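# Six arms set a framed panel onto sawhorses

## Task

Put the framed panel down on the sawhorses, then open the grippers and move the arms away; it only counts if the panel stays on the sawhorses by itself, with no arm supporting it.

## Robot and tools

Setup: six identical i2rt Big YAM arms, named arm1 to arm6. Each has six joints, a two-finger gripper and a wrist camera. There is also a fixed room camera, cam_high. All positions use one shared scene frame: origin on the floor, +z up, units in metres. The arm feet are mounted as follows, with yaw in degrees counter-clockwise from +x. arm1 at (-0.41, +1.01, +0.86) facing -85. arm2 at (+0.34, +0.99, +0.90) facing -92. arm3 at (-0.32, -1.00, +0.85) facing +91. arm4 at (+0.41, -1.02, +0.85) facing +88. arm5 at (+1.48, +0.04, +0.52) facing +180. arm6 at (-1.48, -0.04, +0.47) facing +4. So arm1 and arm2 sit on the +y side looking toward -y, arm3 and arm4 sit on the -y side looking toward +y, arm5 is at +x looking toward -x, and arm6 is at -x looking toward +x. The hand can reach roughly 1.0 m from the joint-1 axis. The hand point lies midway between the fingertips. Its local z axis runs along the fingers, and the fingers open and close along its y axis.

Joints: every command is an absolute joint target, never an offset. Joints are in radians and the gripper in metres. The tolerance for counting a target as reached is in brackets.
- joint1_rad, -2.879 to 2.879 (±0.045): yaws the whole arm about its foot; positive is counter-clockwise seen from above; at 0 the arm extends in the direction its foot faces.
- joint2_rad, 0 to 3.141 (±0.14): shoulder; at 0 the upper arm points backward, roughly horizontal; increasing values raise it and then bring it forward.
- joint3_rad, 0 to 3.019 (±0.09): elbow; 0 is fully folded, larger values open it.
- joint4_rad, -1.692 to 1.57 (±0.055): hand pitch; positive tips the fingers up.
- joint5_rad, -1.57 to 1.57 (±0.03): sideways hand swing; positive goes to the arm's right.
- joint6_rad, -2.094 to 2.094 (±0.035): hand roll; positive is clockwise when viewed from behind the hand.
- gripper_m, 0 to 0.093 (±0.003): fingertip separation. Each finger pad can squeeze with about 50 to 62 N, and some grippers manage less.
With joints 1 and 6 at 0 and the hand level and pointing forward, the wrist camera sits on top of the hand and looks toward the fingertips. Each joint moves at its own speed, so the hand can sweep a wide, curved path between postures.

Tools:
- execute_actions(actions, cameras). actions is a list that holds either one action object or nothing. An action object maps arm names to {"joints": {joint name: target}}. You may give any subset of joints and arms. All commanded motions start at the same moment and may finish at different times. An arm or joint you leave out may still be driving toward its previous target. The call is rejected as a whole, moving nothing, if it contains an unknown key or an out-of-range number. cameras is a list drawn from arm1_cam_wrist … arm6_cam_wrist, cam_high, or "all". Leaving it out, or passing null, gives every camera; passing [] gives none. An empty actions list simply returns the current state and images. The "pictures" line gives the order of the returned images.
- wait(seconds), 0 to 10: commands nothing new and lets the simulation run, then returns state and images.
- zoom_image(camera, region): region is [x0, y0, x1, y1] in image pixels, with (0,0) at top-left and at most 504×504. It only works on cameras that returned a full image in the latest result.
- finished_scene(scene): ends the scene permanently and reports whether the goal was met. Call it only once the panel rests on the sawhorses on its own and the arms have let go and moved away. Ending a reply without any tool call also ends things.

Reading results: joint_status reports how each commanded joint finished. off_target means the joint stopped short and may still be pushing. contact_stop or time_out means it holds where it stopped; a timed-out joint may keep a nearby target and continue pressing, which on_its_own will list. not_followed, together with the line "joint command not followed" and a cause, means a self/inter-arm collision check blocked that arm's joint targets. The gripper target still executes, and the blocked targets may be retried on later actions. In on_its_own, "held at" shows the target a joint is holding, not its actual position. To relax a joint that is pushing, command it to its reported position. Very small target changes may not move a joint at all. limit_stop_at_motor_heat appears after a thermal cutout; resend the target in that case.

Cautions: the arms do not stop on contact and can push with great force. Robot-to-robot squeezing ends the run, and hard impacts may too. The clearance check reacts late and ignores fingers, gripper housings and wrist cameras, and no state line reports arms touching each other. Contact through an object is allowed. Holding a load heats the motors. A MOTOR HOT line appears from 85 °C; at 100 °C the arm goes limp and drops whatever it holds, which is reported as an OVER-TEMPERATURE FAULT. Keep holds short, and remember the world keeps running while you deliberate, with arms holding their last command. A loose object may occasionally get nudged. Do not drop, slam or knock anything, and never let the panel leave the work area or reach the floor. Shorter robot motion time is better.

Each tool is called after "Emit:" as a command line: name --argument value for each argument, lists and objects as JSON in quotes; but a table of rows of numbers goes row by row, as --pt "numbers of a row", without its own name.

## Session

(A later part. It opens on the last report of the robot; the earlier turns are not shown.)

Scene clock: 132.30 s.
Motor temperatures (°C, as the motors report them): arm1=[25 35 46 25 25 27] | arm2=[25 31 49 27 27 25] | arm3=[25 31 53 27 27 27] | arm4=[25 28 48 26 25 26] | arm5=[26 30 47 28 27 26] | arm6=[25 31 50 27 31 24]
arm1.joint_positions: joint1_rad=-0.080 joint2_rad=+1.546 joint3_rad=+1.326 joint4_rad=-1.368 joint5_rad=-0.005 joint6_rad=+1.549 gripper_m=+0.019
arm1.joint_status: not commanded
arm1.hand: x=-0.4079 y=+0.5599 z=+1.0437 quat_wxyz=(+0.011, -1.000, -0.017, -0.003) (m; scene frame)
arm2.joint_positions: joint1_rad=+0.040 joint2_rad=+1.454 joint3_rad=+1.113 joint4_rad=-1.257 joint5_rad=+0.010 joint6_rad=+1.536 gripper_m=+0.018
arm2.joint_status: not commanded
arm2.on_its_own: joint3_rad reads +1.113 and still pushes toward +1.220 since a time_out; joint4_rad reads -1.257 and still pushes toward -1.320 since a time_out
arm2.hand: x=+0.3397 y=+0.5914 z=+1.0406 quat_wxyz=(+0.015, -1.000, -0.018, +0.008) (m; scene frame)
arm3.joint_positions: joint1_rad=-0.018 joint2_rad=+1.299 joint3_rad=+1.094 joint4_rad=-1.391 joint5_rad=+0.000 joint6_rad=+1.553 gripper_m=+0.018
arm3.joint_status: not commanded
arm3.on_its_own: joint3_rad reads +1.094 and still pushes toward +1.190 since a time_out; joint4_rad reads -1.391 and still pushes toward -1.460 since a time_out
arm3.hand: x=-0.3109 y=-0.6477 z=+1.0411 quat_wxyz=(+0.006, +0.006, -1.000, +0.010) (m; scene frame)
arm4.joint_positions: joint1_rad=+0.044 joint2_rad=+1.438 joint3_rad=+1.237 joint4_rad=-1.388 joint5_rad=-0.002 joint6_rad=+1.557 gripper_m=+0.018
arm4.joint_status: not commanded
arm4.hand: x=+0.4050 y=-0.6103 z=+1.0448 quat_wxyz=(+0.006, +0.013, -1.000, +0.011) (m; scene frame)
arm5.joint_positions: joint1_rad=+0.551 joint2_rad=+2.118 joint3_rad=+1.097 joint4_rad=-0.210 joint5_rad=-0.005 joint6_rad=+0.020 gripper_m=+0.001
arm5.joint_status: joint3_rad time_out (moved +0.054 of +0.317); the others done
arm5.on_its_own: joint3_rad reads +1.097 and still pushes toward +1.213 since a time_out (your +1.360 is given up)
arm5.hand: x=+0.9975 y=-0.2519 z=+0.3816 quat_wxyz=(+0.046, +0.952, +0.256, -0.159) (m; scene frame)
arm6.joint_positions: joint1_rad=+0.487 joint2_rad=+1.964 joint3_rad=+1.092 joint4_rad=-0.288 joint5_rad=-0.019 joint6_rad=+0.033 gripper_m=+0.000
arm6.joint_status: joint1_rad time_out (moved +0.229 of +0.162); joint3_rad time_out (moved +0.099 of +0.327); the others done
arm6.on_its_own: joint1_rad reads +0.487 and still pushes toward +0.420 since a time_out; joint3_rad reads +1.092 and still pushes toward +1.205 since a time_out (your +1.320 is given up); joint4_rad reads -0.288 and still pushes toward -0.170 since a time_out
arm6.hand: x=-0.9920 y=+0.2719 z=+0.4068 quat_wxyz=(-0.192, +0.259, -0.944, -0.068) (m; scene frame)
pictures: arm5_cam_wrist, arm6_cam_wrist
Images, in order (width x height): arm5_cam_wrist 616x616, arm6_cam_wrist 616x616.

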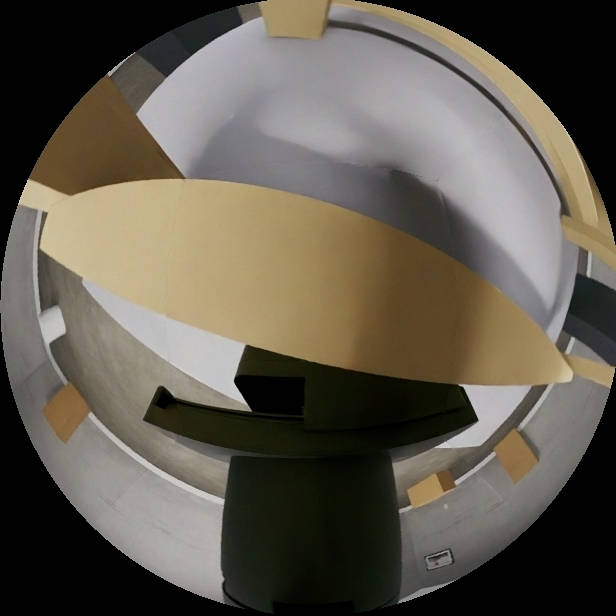

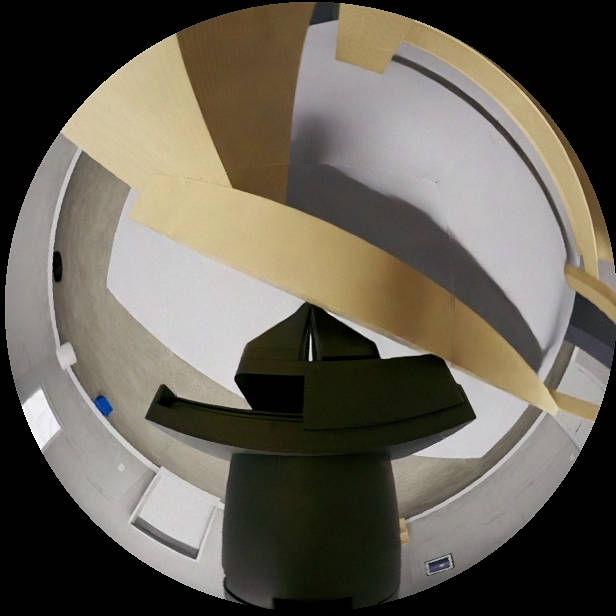

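Emit:
execute_actions --actions '[{"arm5":{"joints":{"joint2_rad":2.0,"joint3_rad":1.4,"joint1_rad":0.56,"joint4_rad":0}},"arm6":{"joints":{"joint2_rad":1.92,"joint3_rad":1.4,"joint1_rad":0.4,"joint4_rad":-0.1}}}]' --cameras '["arm5_cam_wrist","arm6_cam_wrist"]'

Scene clock: 145.80 s.
Motor temperatures (°C, as the motors report them): arm1=[25 35 47 25 25 27] | arm2=[25 31 49 27 27 25] | arm3=[25 31 54 27 27 27] | arm4=[25 28 48 26 25 26] | arm5=[26 31 47 28 27 26] | arm6=[25 32 50 27 30 24]
arm1.joint_positions: joint1_rad=-0.080 joint2_rad=+1.546 joint3_rad=+1.326 joint4_rad=-1.368 joint5_rad=-0.005 joint6_rad=+1.549 gripper_m=+0.019
arm1.joint_status: not commanded
arm1.hand: x=-0.4079 y=+0.5599 z=+1.0437 quat_wxyz=(+0.011, -1.000, -0.017, -0.003) (m; scene frame)
arm2.joint_positions: joint1_rad=+0.040 joint2_rad=+1.454 joint3_rad=+1.113 joint4_rad=-1.257 joint5_rad=+0.010 joint6_rad=+1.536 gripper_m=+0.018
arm2.joint_status: not commanded
arm2.on_its_own: joint3_rad reads +1.113 and still pushes toward +1.220 since a time_out; joint4_rad reads -1.257 and still pushes toward -1.320 since a time_out
arm2.hand: x=+0.3397 y=+0.5914 z=+1.0406 quat_wxyz=(+0.015, -1.000, -0.018, +0.008) (m; scene frame)
arm3.joint_positions: joint1_rad=-0.018 joint2_rad=+1.299 joint3_rad=+1.094 joint4_rad=-1.391 joint5_rad=+0.000 joint6_rad=+1.553 gripper_m=+0.018
arm3.joint_status: not commanded
arm3.on_its_own: joint3_rad reads +1.094 and still pushes toward +1.190 since a time_out; joint4_rad reads -1.391 and still pushes toward -1.460 since a time_out
arm3.hand: x=-0.3109 y=-0.6477 z=+1.0411 quat_wxyz=(+0.006, +0.006, -1.000, +0.010) (m; scene frame)
arm4.joint_positions: joint1_rad=+0.044 joint2_rad=+1.438 joint3_rad=+1.237 joint4_rad=-1.388 joint5_rad=-0.002 joint6_rad=+1.557 gripper_m=+0.018
arm4.joint_status: not commanded
arm4.hand: x=+0.4050 y=-0.6103 z=+1.0448 quat_wxyz=(+0.006, +0.013, -1.000, +0.011) (m; scene frame)
arm5.joint_positions: joint1_rad=+0.600 joint2_rad=+2.116 joint3_rad=+1.183 joint4_rad=-0.146 joint5_rad=-0.026 joint6_rad=+0.018 gripper_m=+0.001
arm5.joint_status: joint3_rad time_out (moved +0.086 of +0.303); joint4_rad time_out (moved +0.064 of +0.210); the others done
arm5.on_its_own: joint3_rad reads +1.183 and still pushes toward +1.297 since a time_out (your +1.400 is given up); joint4_rad reads -0.146 and still pushes toward +0.000 since a time_out
arm5.hand: x=+0.9635 y=-0.3122 z=+0.4150 quat_wxyz=(+0.082, +0.930, +0.278, -0.225) (m; scene frame)
arm6.joint_positions: joint1_rad=+0.485 joint2_rad=+2.005 joint3_rad=+1.160 joint4_rad=-0.239 joint5_rad=-0.038 joint6_rad=+0.012 gripper_m=+0.000
arm6.joint_status: joint1_rad time_out (moved -0.002 of -0.087); joint3_rad time_out (moved +0.068 of +0.308); joint4_rad time_out (moved +0.050 of +0.188); the others done
arm6.on_its_own: joint1_rad reads +0.485 and still pushes toward +0.400 since a time_out; joint3_rad reads +1.160 and still pushes toward +1.276 since a time_out (your +1.400 is given up); joint4_rad reads -0.239 and still pushes toward -0.100 since a time_out
arm6.hand: x=-0.9609 y=+0.2941 z=+0.4134 quat_wxyz=(-0.226, +0.268, -0.932, -0.085) (m; scene frame)
pictures: arm5_cam_wrist, arm6_cam_wrist
Images, in order (width x height): arm5_cam_wrist 616x616, arm6_cam_wrist 616x616.

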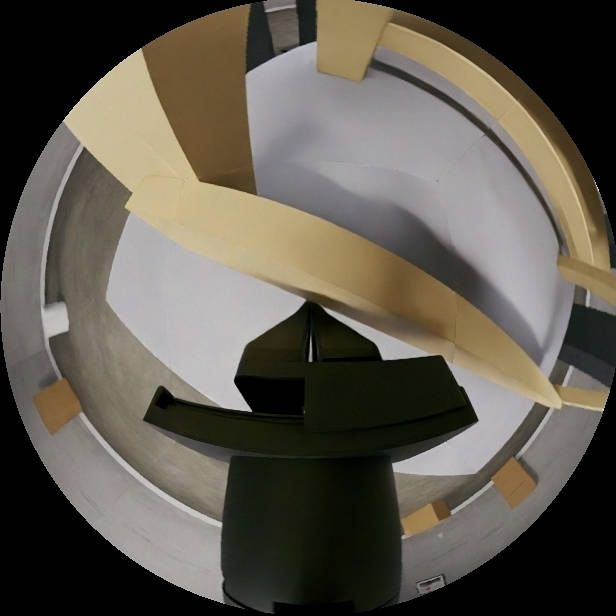

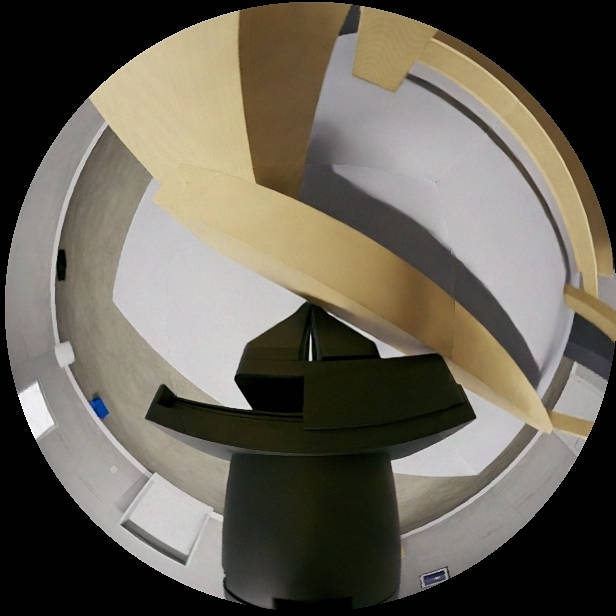

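Emit:
execute_actions --actions '[{"arm5":{"joints":{"joint2_rad":2.14,"joint3_rad":1.55,"joint1_rad":0.35,"joint4_rad":-0.15}},"arm6":{"joints":{"joint2_rad":2.03,"joint3_rad":1.52,"joint1_rad":0.2,"joint4_rad":-0.25}}}]' --cameras '["arm5_cam_wrist","arm6_cam_wrist"]'

Scene clock: 152.20 s.
Motor temperatures (°C, as the motors report them): arm1=[25 35 47 25 25 27] | arm2=[25 31 50 27 27 25] | arm3=[25 31 54 27 27 27] | arm4=[25 28 48 26 25 26] | arm5=[26 31 49 28 29 26] | arm6=[25 32 52 27 32 24]
arm1.joint_positions: joint1_rad=-0.080 joint2_rad=+1.546 joint3_rad=+1.326 joint4_rad=-1.368 joint5_rad=-0.005 joint6_rad=+1.549 gripper_m=+0.019
arm1.joint_status: not commanded
arm1.hand: x=-0.4079 y=+0.5599 z=+1.0437 quat_wxyz=(+0.011, -1.000, -0.017, -0.003) (m; scene frame)
arm2.joint_positions: joint1_rad=+0.040 joint2_rad=+1.454 joint3_rad=+1.113 joint4_rad=-1.257 joint5_rad=+0.010 joint6_rad=+1.536 gripper_m=+0.018
arm2.joint_status: not commanded
arm2.on_its_own: joint3_rad reads +1.113 and still pushes toward +1.220 since a time_out; joint4_rad reads -1.257 and still pushes toward -1.320 since a time_out
arm2.hand: x=+0.3397 y=+0.5914 z=+1.0406 quat_wxyz=(+0.015, -1.000, -0.018, +0.008) (m; scene frame)
arm3.joint_positions: joint1_rad=-0.018 joint2_rad=+1.299 joint3_rad=+1.094 joint4_rad=-1.391 joint5_rad=+0.000 joint6_rad=+1.553 gripper_m=+0.018
arm3.joint_status: not commanded
arm3.on_its_own: joint3_rad reads +1.094 and still pushes toward +1.190 since a time_out; joint4_rad reads -1.391 and still pushes toward -1.460 since a time_out
arm3.hand: x=-0.3109 y=-0.6477 z=+1.0411 quat_wxyz=(+0.006, +0.006, -1.000, +0.010) (m; scene frame)
arm4.joint_positions: joint1_rad=+0.044 joint2_rad=+1.438 joint3_rad=+1.237 joint4_rad=-1.388 joint5_rad=-0.002 joint6_rad=+1.557 gripper_m=+0.018
arm4.joint_status: not commanded
arm4.hand: x=+0.4050 y=-0.6103 z=+1.0448 quat_wxyz=(+0.006, +0.013, -1.000, +0.011) (m; scene frame)
arm5.joint_positions: joint1_rad=+0.513 joint2_rad=+2.185 joint3_rad=+1.341 joint4_rad=-0.282 joint5_rad=-0.086 joint6_rad=+0.001 gripper_m=+0.001
arm5.joint_status: joint1_rad time_out (moved -0.087 of -0.250); joint3_rad time_out (moved +0.158 of +0.367); joint4_rad time_out (moved -0.136 of -0.004); the others done
arm5.on_its_own: joint1_rad reads +0.513 and still pushes toward +0.350 since a time_out; joint3_rad reads +1.341 and still pushes toward +1.454 since a time_out (your +1.550 is given up); joint4_rad reads -0.282 and still pushes toward -0.150 since a time_out
arm5.hand: x=+0.9092 y=-0.2927 z=+0.4138 quat_wxyz=(+0.092, +0.942, +0.253, -0.200) (m; scene frame)
arm6.joint_positions: joint1_rad=+0.383 joint2_rad=+2.057 joint3_rad=+1.304 joint4_rad=-0.355 joint5_rad=-0.092 joint6_rad=+0.002 gripper_m=+0.000
arm6.joint_status: joint1_rad time_out (moved -0.102 of -0.285); joint3_rad time_out (moved +0.144 of +0.360); joint4_rad time_out (moved -0.117 of -0.011); the others done
arm6.on_its_own: joint1_rad reads +0.383 and still pushes toward +0.200 since a time_out; joint3_rad reads +1.304 and still pushes toward +1.417 since a time_out (your +1.520 is given up); joint4_rad reads -0.355 and still pushes toward -0.250 since a time_out
arm6.hand: x=-0.9020 y=+0.2640 z=+0.4234 quat_wxyz=(-0.213, +0.231, -0.945, -0.095) (m; scene frame)
pictures: arm5_cam_wrist, arm6_cam_wrist
Images, in order (width x height): arm5_cam_wrist 616x616, arm6_cam_wrist 616x616.

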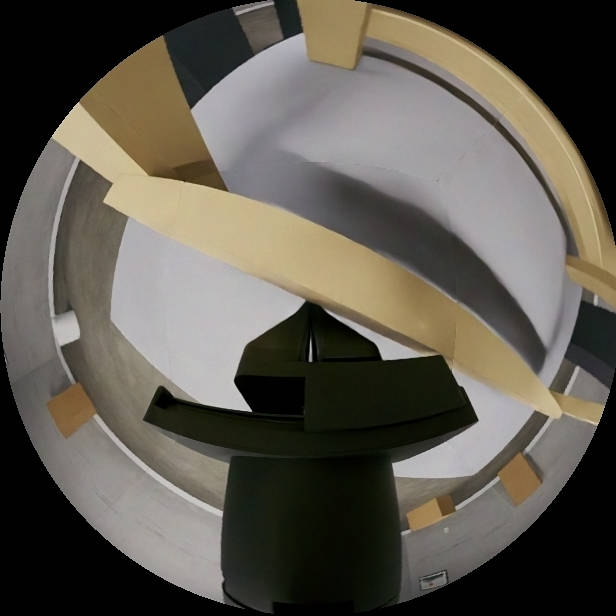

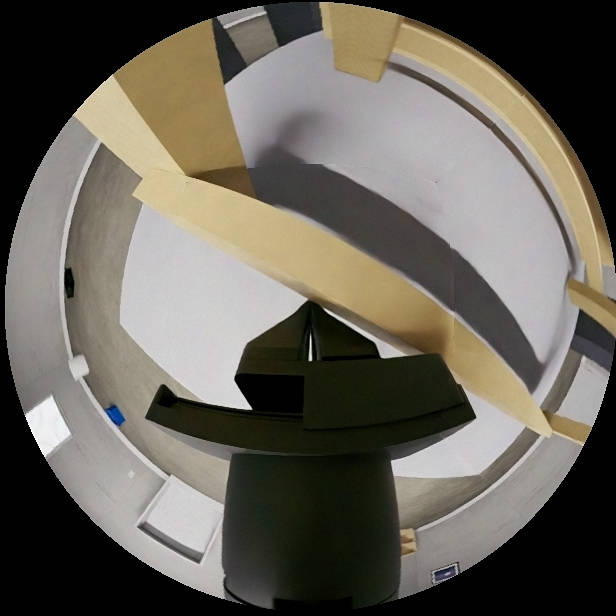

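Emit:
execute_actions --actions '[{"arm5":{"joints":{"joint2_rad":2.27,"joint3_rad":1.85,"joint1_rad":0.2,"joint4_rad":-0.3}},"arm6":{"joints":{"joint2_rad":2.17,"joint3_rad":1.8,"joint1_rad":0.03,"joint4_rad":-0.38}}}]' --cameras '["arm5_cam_wrist","arm6_cam_wrist"]'

Scene clock: 163.27 s.
Motor temperatures (°C, as the motors report them): arm1=[25 35 48 25 25 27] | arm2=[25 31 50 27 27 25] | arm3=[25 32 55 27 27 27] | arm4=[25 28 49 26 25 26] | arm5=[27 31 51 28 33 26] | arm6=[26 33 53 27 43 24]
arm1.joint_positions: joint1_rad=-0.080 joint2_rad=+1.546 joint3_rad=+1.326 joint4_rad=-1.368 joint5_rad=-0.005 joint6_rad=+1.549 gripper_m=+0.019
arm1.joint_status: not commanded
arm1.hand: x=-0.4079 y=+0.5599 z=+1.0437 quat_wxyz=(+0.011, -1.000, -0.017, -0.003) (m; scene frame)
arm2.joint_positions: joint1_rad=+0.040 joint2_rad=+1.454 joint3_rad=+1.113 joint4_rad=-1.257 joint5_rad=+0.010 joint6_rad=+1.536 gripper_m=+0.018
arm2.joint_status: not commanded
arm2.on_its_own: joint3_rad reads +1.113 and still pushes toward +1.220 since a time_out; joint4_rad reads -1.257 and still pushes toward -1.320 since a time_out
arm2.hand: x=+0.3397 y=+0.5914 z=+1.0406 quat_wxyz=(+0.015, -1.000, -0.018, +0.008) (m; scene frame)
arm3.joint_positions: joint1_rad=-0.018 joint2_rad=+1.299 joint3_rad=+1.094 joint4_rad=-1.391 joint5_rad=+0.000 joint6_rad=+1.553 gripper_m=+0.018
arm3.joint_status: not commanded
arm3.on_its_own: joint3_rad reads +1.094 and still pushes toward +1.190 since a time_out; joint4_rad reads -1.391 and still pushes toward -1.460 since a time_out
arm3.hand: x=-0.3109 y=-0.6477 z=+1.0411 quat_wxyz=(+0.006, +0.006, -1.000, +0.010) (m; scene frame)
arm4.joint_positions: joint1_rad=+0.044 joint2_rad=+1.438 joint3_rad=+1.237 joint4_rad=-1.388 joint5_rad=-0.002 joint6_rad=+1.557 gripper_m=+0.018
arm4.joint_status: not commanded
arm4.hand: x=+0.4050 y=-0.6103 z=+1.0448 quat_wxyz=(+0.006, +0.013, -1.000, +0.011) (m; scene frame)
arm5.joint_positions: joint1_rad=+0.355 joint2_rad=+2.329 joint3_rad=+1.541 joint4_rad=-0.440 joint5_rad=-0.044 joint6_rad=+0.056 gripper_m=+0.001
arm5.joint_status: joint1_rad time_out (moved -0.158 of -0.313); joint3_rad time_out (moved +0.200 of +0.509); joint4_rad time_out (moved -0.158 of -0.018); the others done
arm5.on_its_own: joint1_rad reads +0.355 and still pushes toward +0.200 since a time_out; joint3_rad reads +1.541 and still pushes toward +1.656 since a time_out (your +1.850 is given up); joint4_rad reads -0.440 and still pushes toward -0.300 since a time_out
arm5.hand: x=+0.8351 y=-0.2022 z=+0.3768 quat_wxyz=(+0.051, +0.975, +0.147, -0.160) (m; scene frame)
arm6.joint_positions: joint1_rad=+0.289 joint2_rad=+2.197 joint3_rad=+1.588 joint4_rad=-0.534 joint5_rad=-0.110 joint6_rad=-0.014 gripper_m=+0.000
arm6.joint_status: joint1_rad time_out (moved -0.094 of -0.353); joint3_rad time_out (moved +0.284 of +0.496); joint4_rad time_out (moved -0.178 of -0.025); the others done
arm6.on_its_own: joint1_rad reads +0.289 and still pushes toward +0.030 since a time_out; joint3_rad reads +1.588 and still pushes toward +1.701 since a time_out (your +1.800 is given up); joint4_rad reads -0.534 and still pushes toward -0.380 since a time_out
arm6.hand: x=-0.8151 y=+0.2358 z=+0.4270 quat_wxyz=(-0.199, +0.196, -0.956, -0.089) (m; scene frame)
pictures: arm5_cam_wrist, arm6_cam_wrist
Images, in order (width x height): arm5_cam_wrist 616x616, arm6_cam_wrist 616x616.

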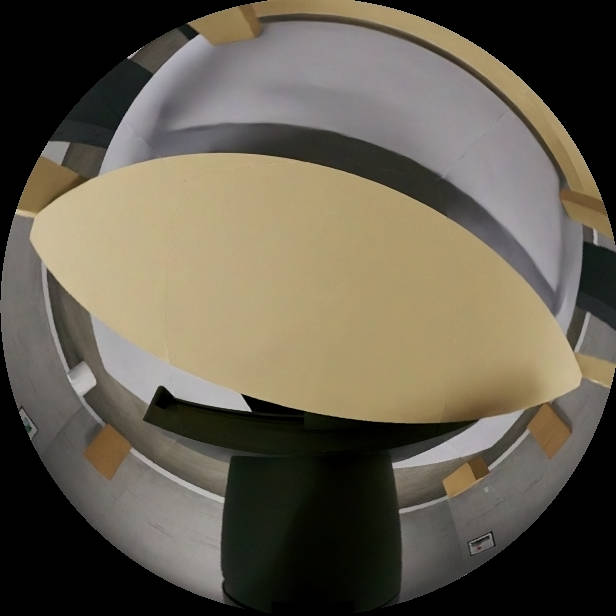

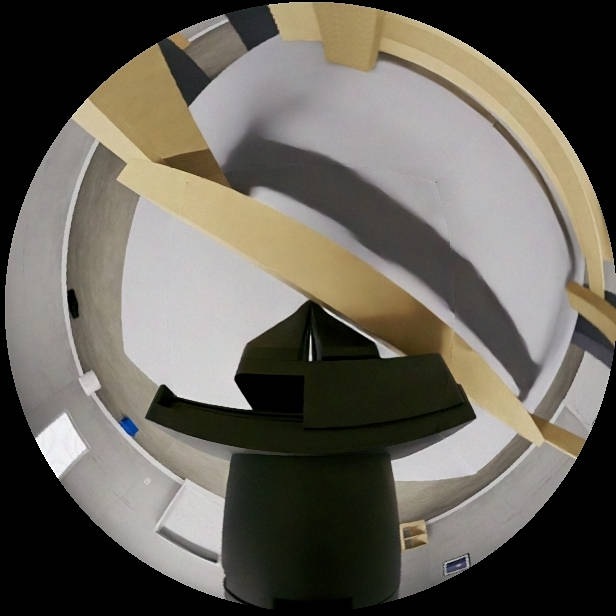

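Emit:
execute_actions --actions '[{"arm5":{"joints":{"joint2_rad":1.8,"joint3_rad":0.8,"joint1_rad":0.3,"joint4_rad":-0.2}},"arm6":{"joints":{"joint2_rad":1.7,"joint3_rad":0.8,"joint1_rad":0.28,"joint4_rad":-0.25}}}]' --cameras '[]'

Emit:
execute_actions --actions '[{"arm5":{"joints":{"joint3_rad":0.66,"joint1_rad":0.1,"joint4_rad":1.24,"joint6_rad":1.57,"gripper_m":0.093}},"arm6":{"joints":{"joint3_rad":0.54,"joint1_rad":-0.2,"joint4_rad":1.19,"joint6_rad":1.57,"gripper_m":0.093,"joint2_rad":1.55}}}]' --cameras '[]'

Emit:
execute_actions --actions '[{"arm5":{"joints":{"joint2_rad":2.2}},"arm6":{"joints":{"joint2_rad":2.03}}}]' --cameras '["arm5_cam_wrist","arm6_cam_wrist"]'

Scene clock: 178.03 s.
Motor temperatures (°C, as the motors report them): arm1=[25 35 48 25 25 27] | arm2=[25 32 51 27 27 25] | arm3=[25 32 56 27 27 27] | arm4=[25 28 50 26 25 26] | arm5=[27 32 49 28 32 26] | arm6=[27 34 51 28 53 24]
arm1.joint_positions: joint1_rad=-0.080 joint2_rad=+1.546 joint3_rad=+1.326 joint4_rad=-1.368 joint5_rad=-0.005 joint6_rad=+1.549 gripper_m=+0.019
arm1.joint_status: not commanded
arm1.hand: x=-0.4079 y=+0.5599 z=+1.0437 quat_wxyz=(+0.011, -1.000, -0.017, -0.003) (m; scene frame)
arm2.joint_positions: joint1_rad=+0.040 joint2_rad=+1.454 joint3_rad=+1.113 joint4_rad=-1.257 joint5_rad=+0.010 joint6_rad=+1.536 gripper_m=+0.018
arm2.joint_status: not commanded
arm2.on_its_own: joint3_rad reads +1.113 and still pushes toward +1.220 since a time_out; joint4_rad reads -1.257 and still pushes toward -1.320 since a time_out
arm2.hand: x=+0.3397 y=+0.5914 z=+1.0406 quat_wxyz=(+0.015, -1.000, -0.018, +0.008) (m; scene frame)
arm3.joint_positions: joint1_rad=-0.018 joint2_rad=+1.299 joint3_rad=+1.094 joint4_rad=-1.391 joint5_rad=+0.000 joint6_rad=+1.553 gripper_m=+0.018
arm3.joint_status: not commanded
arm3.on_its_own: joint3_rad reads +1.094 and still pushes toward +1.190 since a time_out; joint4_rad reads -1.391 and still pushes toward -1.460 since a time_out
arm3.hand: x=-0.3109 y=-0.6477 z=+1.0411 quat_wxyz=(+0.006, +0.006, -1.000, +0.010) (m; scene frame)
arm4.joint_positions: joint1_rad=+0.044 joint2_rad=+1.438 joint3_rad=+1.237 joint4_rad=-1.388 joint5_rad=-0.002 joint6_rad=+1.557 gripper_m=+0.018
arm4.joint_status: not commanded
arm4.hand: x=+0.4050 y=-0.6103 z=+1.0448 quat_wxyz=(+0.006, +0.013, -1.000, +0.011) (m; scene frame)
arm5.joint_positions: joint1_rad=+0.293 joint2_rad=+1.813 joint3_rad=+0.778 joint4_rad=-0.205 joint5_rad=-0.001 joint6_rad=+0.016 gripper_m=+0.001
arm5.joint_status: all done
arm5.hand: x=+1.0400 y=-0.0906 z=+0.4427 quat_wxyz=(+0.021, +0.978, +0.133, -0.160) (m; scene frame)
arm6.joint_positions: joint1_rad=+0.272 joint2_rad=+1.721 joint3_rad=+0.776 joint4_rad=-0.255 joint5_rad=-0.003 joint6_rad=-0.013 gripper_m=+0.000
arm6.joint_status: all done
arm6.hand: x=-1.0441 y=+0.1201 z=+0.4269 quat_wxyz=(-0.182, +0.178, -0.967, -0.032) (m; scene frame)
pictures: none
No camera images: the call's "cameras" was empty. Leave "cameras" out to get every camera's image.

Scene clock: 180.20 s.
Motor temperatures (°C, as the motors report them): arm1=[25 35 48 25 25 27] | arm2=[25 32 51 27 27 25] | arm3=[25 32 56 27 27 27] | arm4=[25 28 50 26 25 26] | arm5=[27 32 47 28 31 26] | arm6=[27 33 50 27 50 24]
arm1.joint_positions: joint1_rad=-0.080 joint2_rad=+1.546 joint3_rad=+1.326 joint4_rad=-1.368 joint5_rad=-0.005 joint6_rad=+1.549 gripper_m=+0.019
arm1.joint_status: not commanded
arm1.hand: x=-0.4079 y=+0.5599 z=+1.0437 quat_wxyz=(+0.011, -1.000, -0.017, -0.003) (m; scene frame)
arm2.joint_positions: joint1_rad=+0.040 joint2_rad=+1.454 joint3_rad=+1.113 joint4_rad=-1.257 joint5_rad=+0.010 joint6_rad=+1.536 gripper_m=+0.018
arm2.joint_status: not commanded
arm2.on_its_own: joint3_rad reads +1.113 and still pushes toward +1.220 since a time_out; joint4_rad reads -1.257 and still pushes toward -1.320 since a time_out
arm2.hand: x=+0.3397 y=+0.5914 z=+1.0406 quat_wxyz=(+0.015, -1.000, -0.018, +0.008) (m; scene frame)
arm3.joint_positions: joint1_rad=-0.018 joint2_rad=+1.299 joint3_rad=+1.094 joint4_rad=-1.391 joint5_rad=+0.000 joint6_rad=+1.553 gripper_m=+0.018
arm3.joint_status: not commanded
arm3.on_its_own: joint3_rad reads +1.094 and still pushes toward +1.190 since a time_out; joint4_rad reads -1.391 and still pushes toward -1.460 since a time_out
arm3.hand: x=-0.3109 y=-0.6477 z=+1.0411 quat_wxyz=(+0.006, +0.006, -1.000, +0.010) (m; scene frame)
arm4.joint_positions: joint1_rad=+0.044 joint2_rad=+1.438 joint3_rad=+1.237 joint4_rad=-1.388 joint5_rad=-0.002 joint6_rad=+1.557 gripper_m=+0.018
arm4.joint_status: not commanded
arm4.hand: x=+0.4050 y=-0.6103 z=+1.0448 quat_wxyz=(+0.006, +0.013, -1.000, +0.011) (m; scene frame)
arm5.joint_positions: joint1_rad=+0.093 joint2_rad=+1.809 joint3_rad=+0.648 joint4_rad=+1.221 joint5_rad=+0.000 joint6_rad=+1.554 gripper_m=+0.093
arm5.joint_status: all done
arm5.hand: x=+0.9014 y=-0.0136 z=+0.6687 quat_wxyz=(+0.529, +0.512, -0.458, -0.498) (m; scene frame)
arm6.joint_positions: joint1_rad=-0.204 joint2_rad=+1.552 joint3_rad=+0.531 joint4_rad=+1.169 joint5_rad=-0.002 joint6_rad=+1.556 gripper_m=+0.093
arm6.joint_status: all done
arm6.hand: x=-0.9535 y=-0.1032 z=+0.6917 quat_wxyz=(-0.572, -0.486, -0.436, -0.497) (m; scene frame)
pictures: none
No camera images: the call's "cameras" was empty. Leave "cameras" out to get every camera's image.

Scene clock: 181.40 s.
Motor temperatures (°C, as the motors report them): arm1=[25 35 49 25 25 27] | arm2=[25 32 51 27 27 25] | arm3=[25 32 56 27 27 27] | arm4=[25 28 50 26 25 26] | arm5=[27 32 47 28 31 26] | arm6=[27 33 49 27 48 24]
arm1.joint_positions: joint1_rad=-0.080 joint2_rad=+1.546 joint3_rad=+1.326 joint4_rad=-1.368 joint5_rad=-0.005 joint6_rad=+1.549 gripper_m=+0.019
arm1.joint_status: not commanded
arm1.hand: x=-0.4079 y=+0.5599 z=+1.0437 quat_wxyz=(+0.011, -1.000, -0.017, -0.003) (m; scene frame)
arm2.joint_positions: joint1_rad=+0.040 joint2_rad=+1.454 joint3_rad=+1.113 joint4_rad=-1.257 joint5_rad=+0.010 joint6_rad=+1.536 gripper_m=+0.018
arm2.joint_status: not commanded
arm2.on_its_own: joint3_rad reads +1.113 and still pushes toward +1.220 since a time_out; joint4_rad reads -1.257 and still pushes toward -1.320 since a time_out
arm2.hand: x=+0.3397 y=+0.5914 z=+1.0406 quat_wxyz=(+0.015, -1.000, -0.018, +0.008) (m; scene frame)
arm3.joint_positions: joint1_rad=-0.018 joint2_rad=+1.299 joint3_rad=+1.094 joint4_rad=-1.391 joint5_rad=+0.000 joint6_rad=+1.553 gripper_m=+0.018
arm3.joint_status: not commanded
arm3.on_its_own: joint3_rad reads +1.094 and still pushes toward +1.190 since a time_out; joint4_rad reads -1.391 and still pushes toward -1.460 since a time_out
arm3.hand: x=-0.3109 y=-0.6477 z=+1.0411 quat_wxyz=(+0.006, +0.006, -1.000, +0.010) (m; scene frame)
arm4.joint_positions: joint1_rad=+0.044 joint2_rad=+1.438 joint3_rad=+1.237 joint4_rad=-1.388 joint5_rad=-0.002 joint6_rad=+1.557 gripper_m=+0.018
arm4.joint_status: not commanded
arm4.hand: x=+0.4050 y=-0.6103 z=+1.0448 quat_wxyz=(+0.006, +0.013, -1.000, +0.011) (m; scene frame)
arm5.joint_positions: joint1_rad=+0.093 joint2_rad=+2.215 joint3_rad=+0.649 joint4_rad=+1.231 joint5_rad=+0.000 joint6_rad=+1.556 gripper_m=+0.093
arm5.joint_status: all done
arm5.hand: x=+0.9394 y=-0.0086 z=+0.4519 quat_wxyz=(+0.420, +0.607, -0.546, -0.397) (m; scene frame)
arm6.joint_positions: joint1_rad=-0.204 joint2_rad=+2.033 joint3_rad=+0.531 joint4_rad=+1.178 joint5_rad=-0.002 joint6_rad=+1.558 gripper_m=+0.093
arm6.joint_status: all done
arm6.hand: x=-0.9681 y=-0.1017 z=+0.4506 quat_wxyz=(-0.440, -0.605, -0.541, -0.383) (m; scene frame)
pictures: arm5_cam_wrist, arm6_cam_wrist
Images, in order (width x height): arm5_cam_wrist 616x616, arm6_cam_wrist 616x616.

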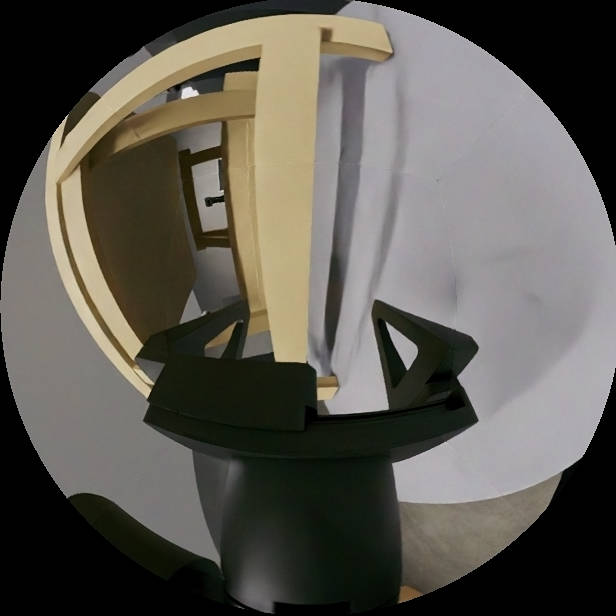

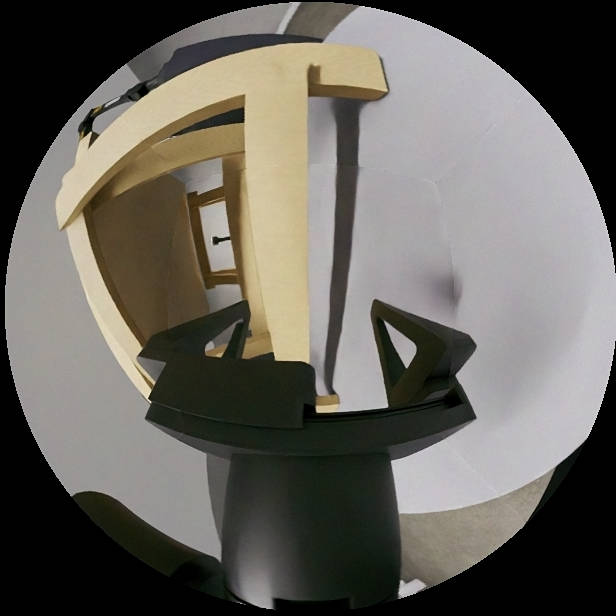

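Emit:
execute_actions --actions '[{"arm5":{"joints":{"joint2_rad":2.27,"joint3_rad":0.87,"joint4_rad":1.08}},"arm6":{"joints":{"joint2_rad":2.1,"joint3_rad":0.78,"joint4_rad":1.0}}}]' --cameras '[]'

Emit:
execute_actions --actions '[{"arm5":{"joints":{"joint2_rad":2.34,"joint3_rad":1.1,"joint4_rad":0.92}},"arm6":{"joints":{"joint2_rad":2.19,"joint3_rad":1.02,"joint4_rad":0.85}}}]' --cameras '["arm5_cam_wrist","arm6_cam_wrist"]'

Emit:
execute_actions --actions '[{"arm5":{"joints":{"joint2_rad":2.46,"joint3_rad":1.5,"joint4_rad":0.75}},"arm6":{"joints":{"joint2_rad":2.33,"joint3_rad":1.45,"joint4_rad":0.68}}}]' --cameras '["arm5_cam_wrist","arm6_cam_wrist"]'

Scene clock: 188.43 s.
Motor temperatures (°C, as the motors report them): arm1=[25 35 49 25 25 27] | arm2=[25 32 51 27 27 25] | arm3=[25 32 57 27 27 27] | arm4=[25 28 50 26 25 26] | arm5=[27 31 43 28 30 26] | arm6=[26 33 45 27 42 24]
arm1.joint_positions: joint1_rad=-0.080 joint2_rad=+1.546 joint3_rad=+1.326 joint4_rad=-1.368 joint5_rad=-0.005 joint6_rad=+1.549 gripper_m=+0.019
arm1.joint_status: not commanded
arm1.hand: x=-0.4079 y=+0.5599 z=+1.0437 quat_wxyz=(+0.011, -1.000, -0.017, -0.003) (m; scene frame)
arm2.joint_positions: joint1_rad=+0.040 joint2_rad=+1.454 joint3_rad=+1.113 joint4_rad=-1.257 joint5_rad=+0.010 joint6_rad=+1.536 gripper_m=+0.018
arm2.joint_status: not commanded
arm2.on_its_own: joint3_rad reads +1.113 and still pushes toward +1.220 since a time_out; joint4_rad reads -1.257 and still pushes toward -1.320 since a time_out
arm2.hand: x=+0.3397 y=+0.5914 z=+1.0406 quat_wxyz=(+0.015, -1.000, -0.018, +0.008) (m; scene frame)
arm3.joint_positions: joint1_rad=-0.018 joint2_rad=+1.299 joint3_rad=+1.094 joint4_rad=-1.391 joint5_rad=+0.000 joint6_rad=+1.553 gripper_m=+0.018
arm3.joint_status: not commanded
arm3.on_its_own: joint3_rad reads +1.094 and still pushes toward +1.190 since a time_out; joint4_rad reads -1.391 and still pushes toward -1.460 since a time_out
arm3.hand: x=-0.3109 y=-0.6477 z=+1.0411 quat_wxyz=(+0.006, +0.006, -1.000, +0.010) (m; scene frame)
arm4.joint_positions: joint1_rad=+0.044 joint2_rad=+1.438 joint3_rad=+1.237 joint4_rad=-1.388 joint5_rad=-0.002 joint6_rad=+1.557 gripper_m=+0.018
arm4.joint_status: not commanded
arm4.hand: x=+0.4050 y=-0.6103 z=+1.0448 quat_wxyz=(+0.006, +0.013, -1.000, +0.011) (m; scene frame)
arm5.joint_positions: joint1_rad=+0.093 joint2_rad=+2.268 joint3_rad=+0.861 joint4_rad=+1.087 joint5_rad=+0.000 joint6_rad=+1.556 gripper_m=+0.093
arm5.joint_status: all done
arm5.hand: x=+0.8644 y=-0.0149 z=+0.4452 quat_wxyz=(+0.425, +0.604, -0.543, -0.401) (m; scene frame)
arm6.joint_positions: joint1_rad=-0.204 joint2_rad=+2.103 joint3_rad=+0.770 joint4_rad=+1.009 joint5_rad=-0.002 joint6_rad=+1.558 gripper_m=+0.093
arm6.joint_status: all done
arm6.hand: x=-0.8843 y=-0.1124 z=+0.4436 quat_wxyz=(-0.440, -0.605, -0.541, -0.383) (m; scene frame)
pictures: none
No camera images: the call's "cameras" was empty. Leave "cameras" out to get every camera's image.

Scene clock: 190.57 s.
Motor temperatures (°C, as the motors report them): arm1=[25 36 49 25 25 27] | arm2=[25 32 51 27 27 25] | arm3=[25 32 57 27 27 27] | arm4=[25 28 50 26 25 26] | arm5=[27 31 43 28 30 26] | arm6=[26 32 46 27 41 24]
arm1.joint_positions: joint1_rad=-0.080 joint2_rad=+1.546 joint3_rad=+1.326 joint4_rad=-1.368 joint5_rad=-0.005 joint6_rad=+1.549 gripper_m=+0.019
arm1.joint_status: not commanded
arm1.hand: x=-0.4079 y=+0.5599 z=+1.0437 quat_wxyz=(+0.011, -1.000, -0.017, -0.003) (m; scene frame)
arm2.joint_positions: joint1_rad=+0.040 joint2_rad=+1.454 joint3_rad=+1.113 joint4_rad=-1.257 joint5_rad=+0.010 joint6_rad=+1.536 gripper_m=+0.018
arm2.joint_status: not commanded
arm2.on_its_own: joint3_rad reads +1.113 and still pushes toward +1.220 since a time_out; joint4_rad reads -1.257 and still pushes toward -1.320 since a time_out
arm2.hand: x=+0.3397 y=+0.5914 z=+1.0406 quat_wxyz=(+0.015, -1.000, -0.018, +0.008) (m; scene frame)
arm3.joint_positions: joint1_rad=-0.018 joint2_rad=+1.299 joint3_rad=+1.094 joint4_rad=-1.391 joint5_rad=+0.000 joint6_rad=+1.553 gripper_m=+0.018
arm3.joint_status: not commanded
arm3.on_its_own: joint3_rad reads +1.094 and still pushes toward +1.190 since a time_out; joint4_rad reads -1.391 and still pushes toward -1.460 since a time_out
arm3.hand: x=-0.3109 y=-0.6477 z=+1.0411 quat_wxyz=(+0.006, +0.006, -1.000, +0.010) (m; scene frame)
arm4.joint_positions: joint1_rad=+0.044 joint2_rad=+1.438 joint3_rad=+1.237 joint4_rad=-1.388 joint5_rad=-0.002 joint6_rad=+1.557 gripper_m=+0.018
arm4.joint_status: not commanded
arm4.hand: x=+0.4050 y=-0.6103 z=+1.0448 quat_wxyz=(+0.006, +0.013, -1.000, +0.011) (m; scene frame)
arm5.joint_positions: joint1_rad=+0.093 joint2_rad=+2.332 joint3_rad=+0.984 joint4_rad=+0.959 joint5_rad=+0.001 joint6_rad=+1.557 gripper_m=+0.093
arm5.joint_status: joint3_rad time_out (moved +0.123 of +0.239); the others done
arm5.on_its_own: joint3_rad reads +0.984 and still pushes toward +1.096 since a time_out
arm5.hand: x=+0.8335 y=-0.0172 z=+0.4136 quat_wxyz=(+0.404, +0.618, -0.557, -0.381) (m; scene frame)
arm6.joint_positions: joint1_rad=-0.204 joint2_rad=+2.138 joint3_rad=+0.824 joint4_rad=+0.927 joint5_rad=-0.001 joint6_rad=+1.560 gripper_m=+0.093
arm6.joint_status: joint3_rad time_out (moved +0.054 of +0.250); joint4_rad time_out (moved -0.081 of -0.159); the others done
arm6.on_its_own: joint3_rad reads +0.824 and still pushes toward +0.936 since a time_out; joint4_rad reads +0.927 and still pushes toward +0.850 since a time_out
arm6.hand: x=-0.8726 y=-0.1140 z=+0.4220 quat_wxyz=(-0.421, -0.619, -0.553, -0.366) (m; scene frame)
pictures: arm5_cam_wrist, arm6_cam_wrist
Images, in order (width x height): arm5_cam_wrist 616x616, arm6_cam_wrist 616x616.

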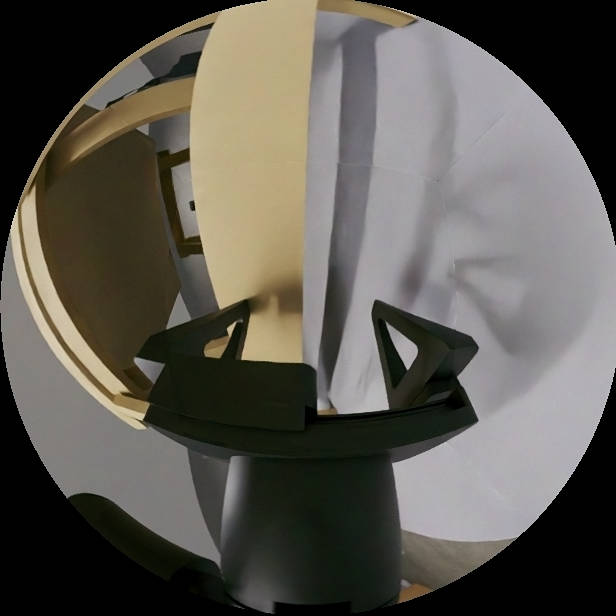

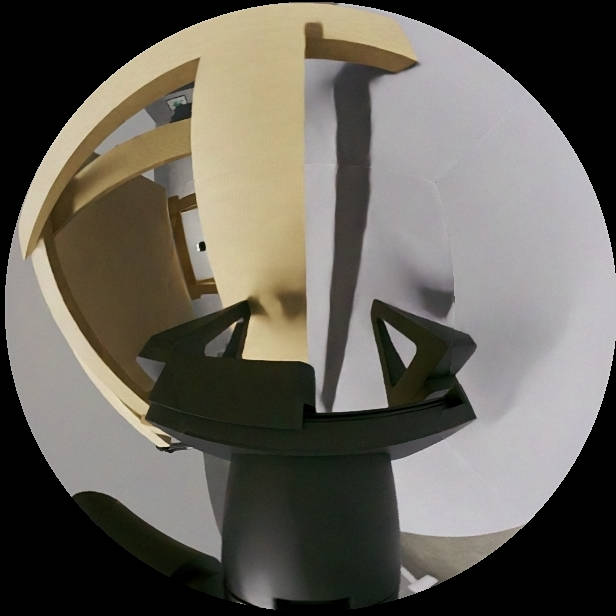

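not run: a stop came earlier in this reply.

Emit:
execute_actions --actions '[{"arm5":{"joints":{"joint2_rad":2.52,"joint3_rad":1.5,"joint4_rad":0.8}},"arm6":{"joints":{"joint2_rad":2.38,"joint3_rad":1.4,"joint4_rad":0.78}}}]' --cameras '["arm5_cam_wrist","arm6_cam_wrist"]'

Scene clock: 199.70 s.
Motor temperatures (°C, as the motors report them): arm1=[25 36 49 25 25 27] | arm2=[25 32 52 27 27 25] | arm3=[25 32 57 27 27 27] | arm4=[25 28 50 26 25 26] | arm5=[27 30 46 27 29 26] | arm6=[25 32 48 26 38 24]
arm1.joint_positions: joint1_rad=-0.080 joint2_rad=+1.546 joint3_rad=+1.326 joint4_rad=-1.368 joint5_rad=-0.005 joint6_rad=+1.549 gripper_m=+0.019
arm1.joint_status: not commanded
arm1.hand: x=-0.4079 y=+0.5599 z=+1.0437 quat_wxyz=(+0.011, -1.000, -0.017, -0.003) (m; scene frame)
arm2.joint_positions: joint1_rad=+0.040 joint2_rad=+1.454 joint3_rad=+1.113 joint4_rad=-1.257 joint5_rad=+0.010 joint6_rad=+1.536 gripper_m=+0.018
arm2.joint_status: not commanded
arm2.on_its_own: joint3_rad reads +1.113 and still pushes toward +1.220 since a time_out; joint4_rad reads -1.257 and still pushes toward -1.320 since a time_out
arm2.hand: x=+0.3397 y=+0.5914 z=+1.0406 quat_wxyz=(+0.015, -1.000, -0.018, +0.008) (m; scene frame)
arm3.joint_positions: joint1_rad=-0.018 joint2_rad=+1.299 joint3_rad=+1.094 joint4_rad=-1.391 joint5_rad=+0.000 joint6_rad=+1.553 gripper_m=+0.018
arm3.joint_status: not commanded
arm3.on_its_own: joint3_rad reads +1.094 and still pushes toward +1.190 since a time_out; joint4_rad reads -1.391 and still pushes toward -1.460 since a time_out
arm3.hand: x=-0.3109 y=-0.6477 z=+1.0411 quat_wxyz=(+0.006, +0.006, -1.000, +0.010) (m; scene frame)
arm4.joint_positions: joint1_rad=+0.044 joint2_rad=+1.438 joint3_rad=+1.237 joint4_rad=-1.388 joint5_rad=-0.002 joint6_rad=+1.557 gripper_m=+0.018
arm4.joint_status: not commanded
arm4.hand: x=+0.4050 y=-0.6103 z=+1.0448 quat_wxyz=(+0.006, +0.013, -1.000, +0.011) (m; scene frame)
arm5.joint_positions: joint1_rad=+0.093 joint2_rad=+2.339 joint3_rad=+0.990 joint4_rad=+0.948 joint5_rad=+0.001 joint6_rad=+1.559 gripper_m=+0.093
arm5.joint_status: joint2_rad time_out (moved +0.007 of +0.188); joint3_rad time_out (moved +0.006 of +0.516); joint4_rad time_out (moved -0.011 of -0.159)
arm5.on_its_own: joint2_rad reads +2.339 and still pushes toward +2.520 since a time_out; joint3_rad reads +0.990 and still pushes toward +1.107 since a time_out (your +1.500 is given up); joint4_rad reads +0.948 and still pushes toward +0.800 since a time_out
arm5.hand: x=+0.8337 y=-0.0176 z=+0.4084 quat_wxyz=(+0.400, +0.620, -0.559, -0.377) (m; scene frame)
arm6.joint_positions: joint1_rad=-0.203 joint2_rad=+2.278 joint3_rad=+0.921 joint4_rad=+0.857 joint5_rad=-0.002 joint6_rad=+1.563 gripper_m=+0.093
arm6.joint_status: joint3_rad time_out (moved +0.097 of +0.576); joint4_rad time_out (moved -0.071 of -0.147); the others done
arm6.on_its_own: joint3_rad is held at +0.943, not at your +1.400, since a time_out; joint4_rad reads +0.857 and still pushes toward +0.780 since a time_out
arm6.hand: x=-0.8635 y=-0.1146 z=+0.3539 quat_wxyz=(-0.384, -0.642, -0.572, -0.336) (m; scene frame)
pictures: arm5_cam_wrist, arm6_cam_wrist
Images, in order (width x height): arm5_cam_wrist 616x616, arm6_cam_wrist 616x616.

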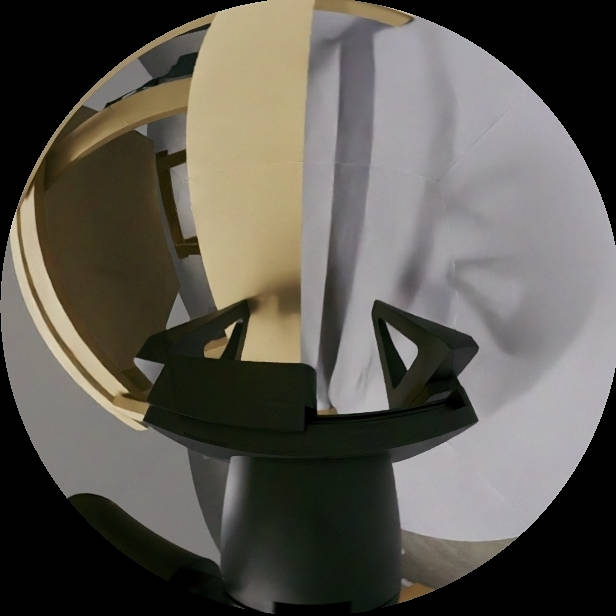

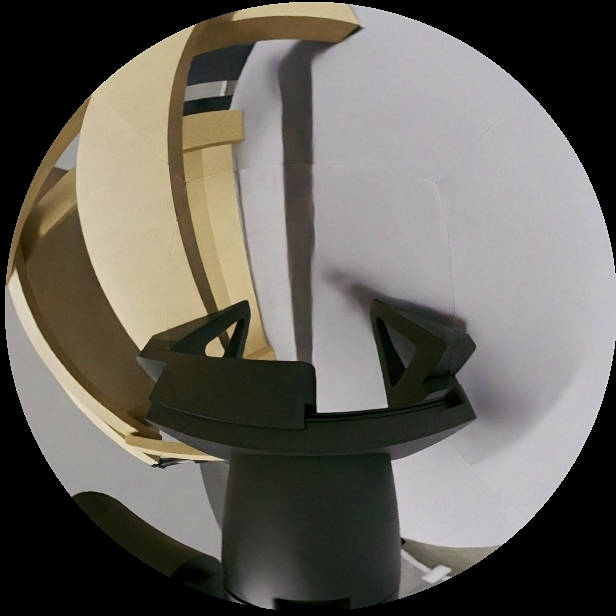

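Emit:
execute_actions --actions '[{"arm5":{"joints":{"joint2_rad":2.24,"joint3_rad":0.85,"joint4_rad":1.1,"joint1_rad":-0.2}},"arm6":{"joints":{"joint2_rad":2.22,"joint3_rad":0.68,"joint4_rad":1.1}}}]' --cameras '[]'

Emit:
execute_actions --actions '[{"arm5":{"joints":{"joint2_rad":2.27,"joint3_rad":1.0,"joint4_rad":1.0}},"arm6":{"joints":{"joint2_rad":2.06,"joint1_rad":-0.4}}}]' --cameras '[]'

Emit:
execute_actions --actions '[{"arm5":{"joints":{"joint2_rad":2.34,"joint3_rad":1.18,"joint4_rad":0.88}},"arm6":{"joints":{"joint2_rad":2.11,"joint3_rad":0.88,"joint4_rad":0.95}}}]' --cameras '["arm5_cam_wrist","arm6_cam_wrist"]'

Scene clock: 208.07 s.
Motor temperatures (°C, as the motors report them): arm1=[25 36 50 25 25 27] | arm2=[25 32 52 27 27 25] | arm3=[25 32 58 27 27 27] | arm4=[25 28 51 26 25 26] | arm5=[26 30 45 27 29 26] | arm6=[25 31 44 26 36 24]
arm1.joint_positions: joint1_rad=-0.080 joint2_rad=+1.546 joint3_rad=+1.326 joint4_rad=-1.368 joint5_rad=-0.005 joint6_rad=+1.549 gripper_m=+0.019
arm1.joint_status: not commanded
arm1.hand: x=-0.4079 y=+0.5599 z=+1.0437 quat_wxyz=(+0.011, -1.000, -0.017, -0.003) (m; scene frame)
arm2.joint_positions: joint1_rad=+0.040 joint2_rad=+1.454 joint3_rad=+1.113 joint4_rad=-1.257 joint5_rad=+0.010 joint6_rad=+1.536 gripper_m=+0.018
arm2.joint_status: not commanded
arm2.on_its_own: joint3_rad reads +1.113 and still pushes toward +1.220 since a time_out; joint4_rad reads -1.257 and still pushes toward -1.320 since a time_out
arm2.hand: x=+0.3397 y=+0.5914 z=+1.0406 quat_wxyz=(+0.015, -1.000, -0.018, +0.008) (m; scene frame)
arm3.joint_positions: joint1_rad=-0.018 joint2_rad=+1.299 joint3_rad=+1.094 joint4_rad=-1.391 joint5_rad=+0.000 joint6_rad=+1.553 gripper_m=+0.018
arm3.joint_status: not commanded
arm3.on_its_own: joint3_rad reads +1.094 and still pushes toward +1.190 since a time_out; joint4_rad reads -1.391 and still pushes toward -1.460 since a time_out
arm3.hand: x=-0.3109 y=-0.6477 z=+1.0411 quat_wxyz=(+0.006, +0.006, -1.000, +0.010) (m; scene frame)
arm4.joint_positions: joint1_rad=+0.044 joint2_rad=+1.438 joint3_rad=+1.237 joint4_rad=-1.388 joint5_rad=-0.002 joint6_rad=+1.557 gripper_m=+0.018
arm4.joint_status: not commanded
arm4.hand: x=+0.4050 y=-0.6103 z=+1.0448 quat_wxyz=(+0.006, +0.013, -1.000, +0.011) (m; scene frame)
arm5.joint_positions: joint1_rad=-0.198 joint2_rad=+2.235 joint3_rad=+0.849 joint4_rad=+1.087 joint5_rad=+0.002 joint6_rad=+1.559 gripper_m=+0.093
arm5.joint_status: all done
arm5.hand: x=+0.8742 y=+0.1627 z=+0.4623 quat_wxyz=(+0.368, +0.513, -0.620, -0.465) (m; scene frame)
arm6.joint_positions: joint1_rad=-0.203 joint2_rad=+2.237 joint3_rad=+0.677 joint4_rad=+1.079 joint5_rad=-0.002 joint6_rad=+1.563 gripper_m=+0.093
arm6.joint_status: all done
arm6.hand: x=-0.9477 y=-0.1040 z=+0.3615 quat_wxyz=(-0.390, -0.639, -0.569, -0.342) (m; scene frame)
pictures: none
No camera images: the call's "cameras" was empty. Leave "cameras" out to get every camera's image.

Scene clock: 209.20 s.
Motor temperatures (°C, as the motors report them): arm1=[25 36 50 25 25 27] | arm2=[25 32 52 27 27 25] | arm3=[25 32 58 27 27 27] | arm4=[25 28 51 26 25 26] | arm5=[26 30 45 27 29 26] | arm6=[25 31 44 26 36 24]
arm1.joint_positions: joint1_rad=-0.080 joint2_rad=+1.546 joint3_rad=+1.326 joint4_rad=-1.368 joint5_rad=-0.005 joint6_rad=+1.549 gripper_m=+0.019
arm1.joint_status: not commanded
arm1.hand: x=-0.4079 y=+0.5599 z=+1.0437 quat_wxyz=(+0.011, -1.000, -0.017, -0.003) (m; scene frame)
arm2.joint_positions: joint1_rad=+0.040 joint2_rad=+1.454 joint3_rad=+1.113 joint4_rad=-1.257 joint5_rad=+0.010 joint6_rad=+1.536 gripper_m=+0.018
arm2.joint_status: not commanded
arm2.on_its_own: joint3_rad reads +1.113 and still pushes toward +1.220 since a time_out; joint4_rad reads -1.257 and still pushes toward -1.320 since a time_out
arm2.hand: x=+0.3397 y=+0.5914 z=+1.0406 quat_wxyz=(+0.015, -1.000, -0.018, +0.008) (m; scene frame)
arm3.joint_positions: joint1_rad=-0.018 joint2_rad=+1.299 joint3_rad=+1.094 joint4_rad=-1.391 joint5_rad=+0.000 joint6_rad=+1.553 gripper_m=+0.018
arm3.joint_status: not commanded
arm3.on_its_own: joint3_rad reads +1.094 and still pushes toward +1.190 since a time_out; joint4_rad reads -1.391 and still pushes toward -1.460 since a time_out
arm3.hand: x=-0.3109 y=-0.6477 z=+1.0411 quat_wxyz=(+0.006, +0.006, -1.000, +0.010) (m; scene frame)
arm4.joint_positions: joint1_rad=+0.044 joint2_rad=+1.438 joint3_rad=+1.237 joint4_rad=-1.388 joint5_rad=-0.002 joint6_rad=+1.557 gripper_m=+0.018
arm4.joint_status: not commanded
arm4.hand: x=+0.4050 y=-0.6103 z=+1.0448 quat_wxyz=(+0.006, +0.013, -1.000, +0.011) (m; scene frame)
arm5.joint_positions: joint1_rad=-0.198 joint2_rad=+2.268 joint3_rad=+0.987 joint4_rad=+1.007 joint5_rad=+0.002 joint6_rad=+1.559 gripper_m=+0.093
arm5.joint_status: all done
arm5.hand: x=+0.8262 y=+0.1726 z=+0.4682 quat_wxyz=(+0.374, +0.508, -0.614, -0.473) (m; scene frame)
arm6.joint_positions: joint1_rad=-0.404 joint2_rad=+2.055 joint3_rad=+0.677 joint4_rad=+1.088 joint5_rad=-0.001 joint6_rad=+1.563 gripper_m=+0.093
arm6.joint_status: all done
arm6.hand: x=-0.9381 y=-0.2196 z=+0.4598 quat_wxyz=(-0.487, -0.649, -0.470, -0.346) (m; scene frame)
pictures: none
No camera images: the call's "cameras" was empty. Leave "cameras" out to get every camera's image.

Scene clock: 210.17 s.
Motor temperatures (°C, as the motors report them): arm1=[25 36 50 25 25 27] | arm2=[25 32 52 27 27 25] | arm3=[25 32 58 27 27 27] | arm4=[25 28 51 26 25 26] | arm5=[26 30 44 27 29 26] | arm6=[25 31 44 26 36 24]
arm1.joint_positions: joint1_rad=-0.080 joint2_rad=+1.546 joint3_rad=+1.326 joint4_rad=-1.368 joint5_rad=-0.005 joint6_rad=+1.549 gripper_m=+0.019
arm1.joint_status: not commanded
arm1.hand: x=-0.4079 y=+0.5599 z=+1.0437 quat_wxyz=(+0.011, -1.000, -0.017, -0.003) (m; scene frame)
arm2.joint_positions: joint1_rad=+0.040 joint2_rad=+1.454 joint3_rad=+1.113 joint4_rad=-1.257 joint5_rad=+0.010 joint6_rad=+1.536 gripper_m=+0.018
arm2.joint_status: not commanded
arm2.on_its_own: joint3_rad reads +1.113 and still pushes toward +1.220 since a time_out; joint4_rad reads -1.257 and still pushes toward -1.320 since a time_out
arm2.hand: x=+0.3397 y=+0.5914 z=+1.0406 quat_wxyz=(+0.015, -1.000, -0.018, +0.008) (m; scene frame)
arm3.joint_positions: joint1_rad=-0.018 joint2_rad=+1.299 joint3_rad=+1.094 joint4_rad=-1.391 joint5_rad=+0.000 joint6_rad=+1.553 gripper_m=+0.018
arm3.joint_status: not commanded
arm3.on_its_own: joint3_rad reads +1.094 and still pushes toward +1.190 since a time_out; joint4_rad reads -1.391 and still pushes toward -1.460 since a time_out
arm3.hand: x=-0.3109 y=-0.6477 z=+1.0411 quat_wxyz=(+0.006, +0.006, -1.000, +0.010) (m; scene frame)
arm4.joint_positions: joint1_rad=+0.044 joint2_rad=+1.438 joint3_rad=+1.237 joint4_rad=-1.388 joint5_rad=-0.002 joint6_rad=+1.557 gripper_m=+0.018
arm4.joint_status: not commanded
arm4.hand: x=+0.4050 y=-0.6103 z=+1.0448 quat_wxyz=(+0.006, +0.013, -1.000, +0.011) (m; scene frame)
arm5.joint_positions: joint1_rad=-0.198 joint2_rad=+2.342 joint3_rad=+1.156 joint4_rad=+0.886 joint5_rad=+0.002 joint6_rad=+1.559 gripper_m=+0.093
arm5.joint_status: all done
arm5.hand: x=+0.7775 y=+0.1830 z=+0.4515 quat_wxyz=(+0.368, +0.513, -0.620, -0.465) (m; scene frame)
arm6.joint_positions: joint1_rad=-0.404 joint2_rad=+2.114 joint3_rad=+0.865 joint4_rad=+0.959 joint5_rad=-0.001 joint6_rad=+1.563 gripper_m=+0.093
arm6.joint_status: all done
arm6.hand: x=-0.8762 y=-0.2406 z=+0.4584 quat_wxyz=(-0.488, -0.649, -0.470, -0.346) (m; scene frame)
pictures: arm5_cam_wrist, arm6_cam_wrist
Images, in order (width x height): arm5_cam_wrist 616x616, arm6_cam_wrist 616x616.

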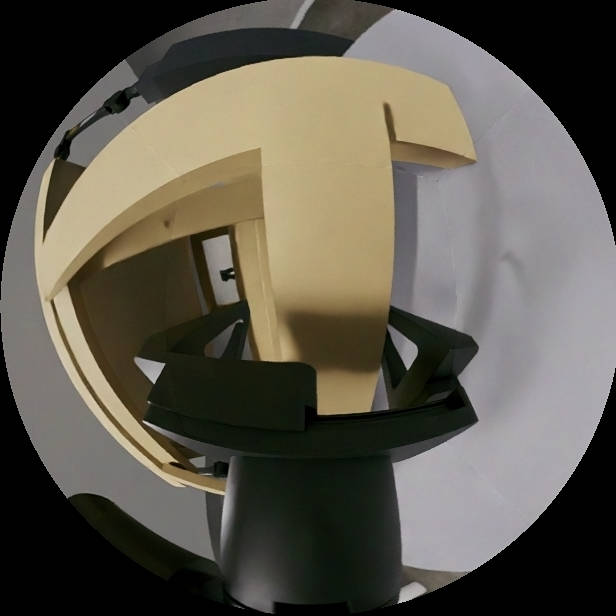

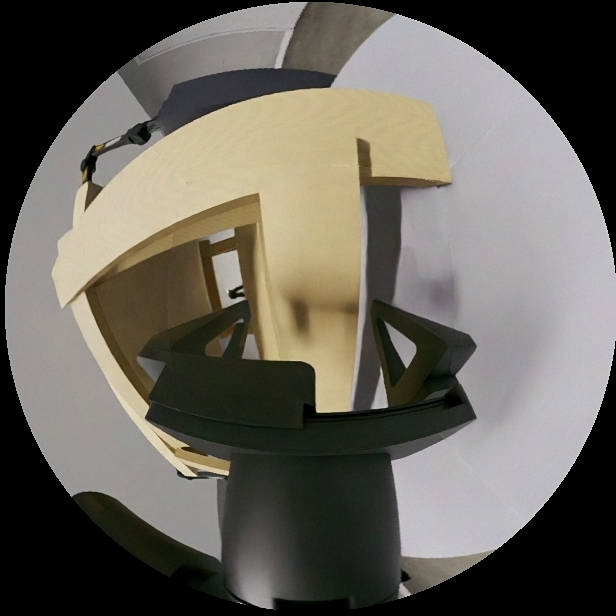

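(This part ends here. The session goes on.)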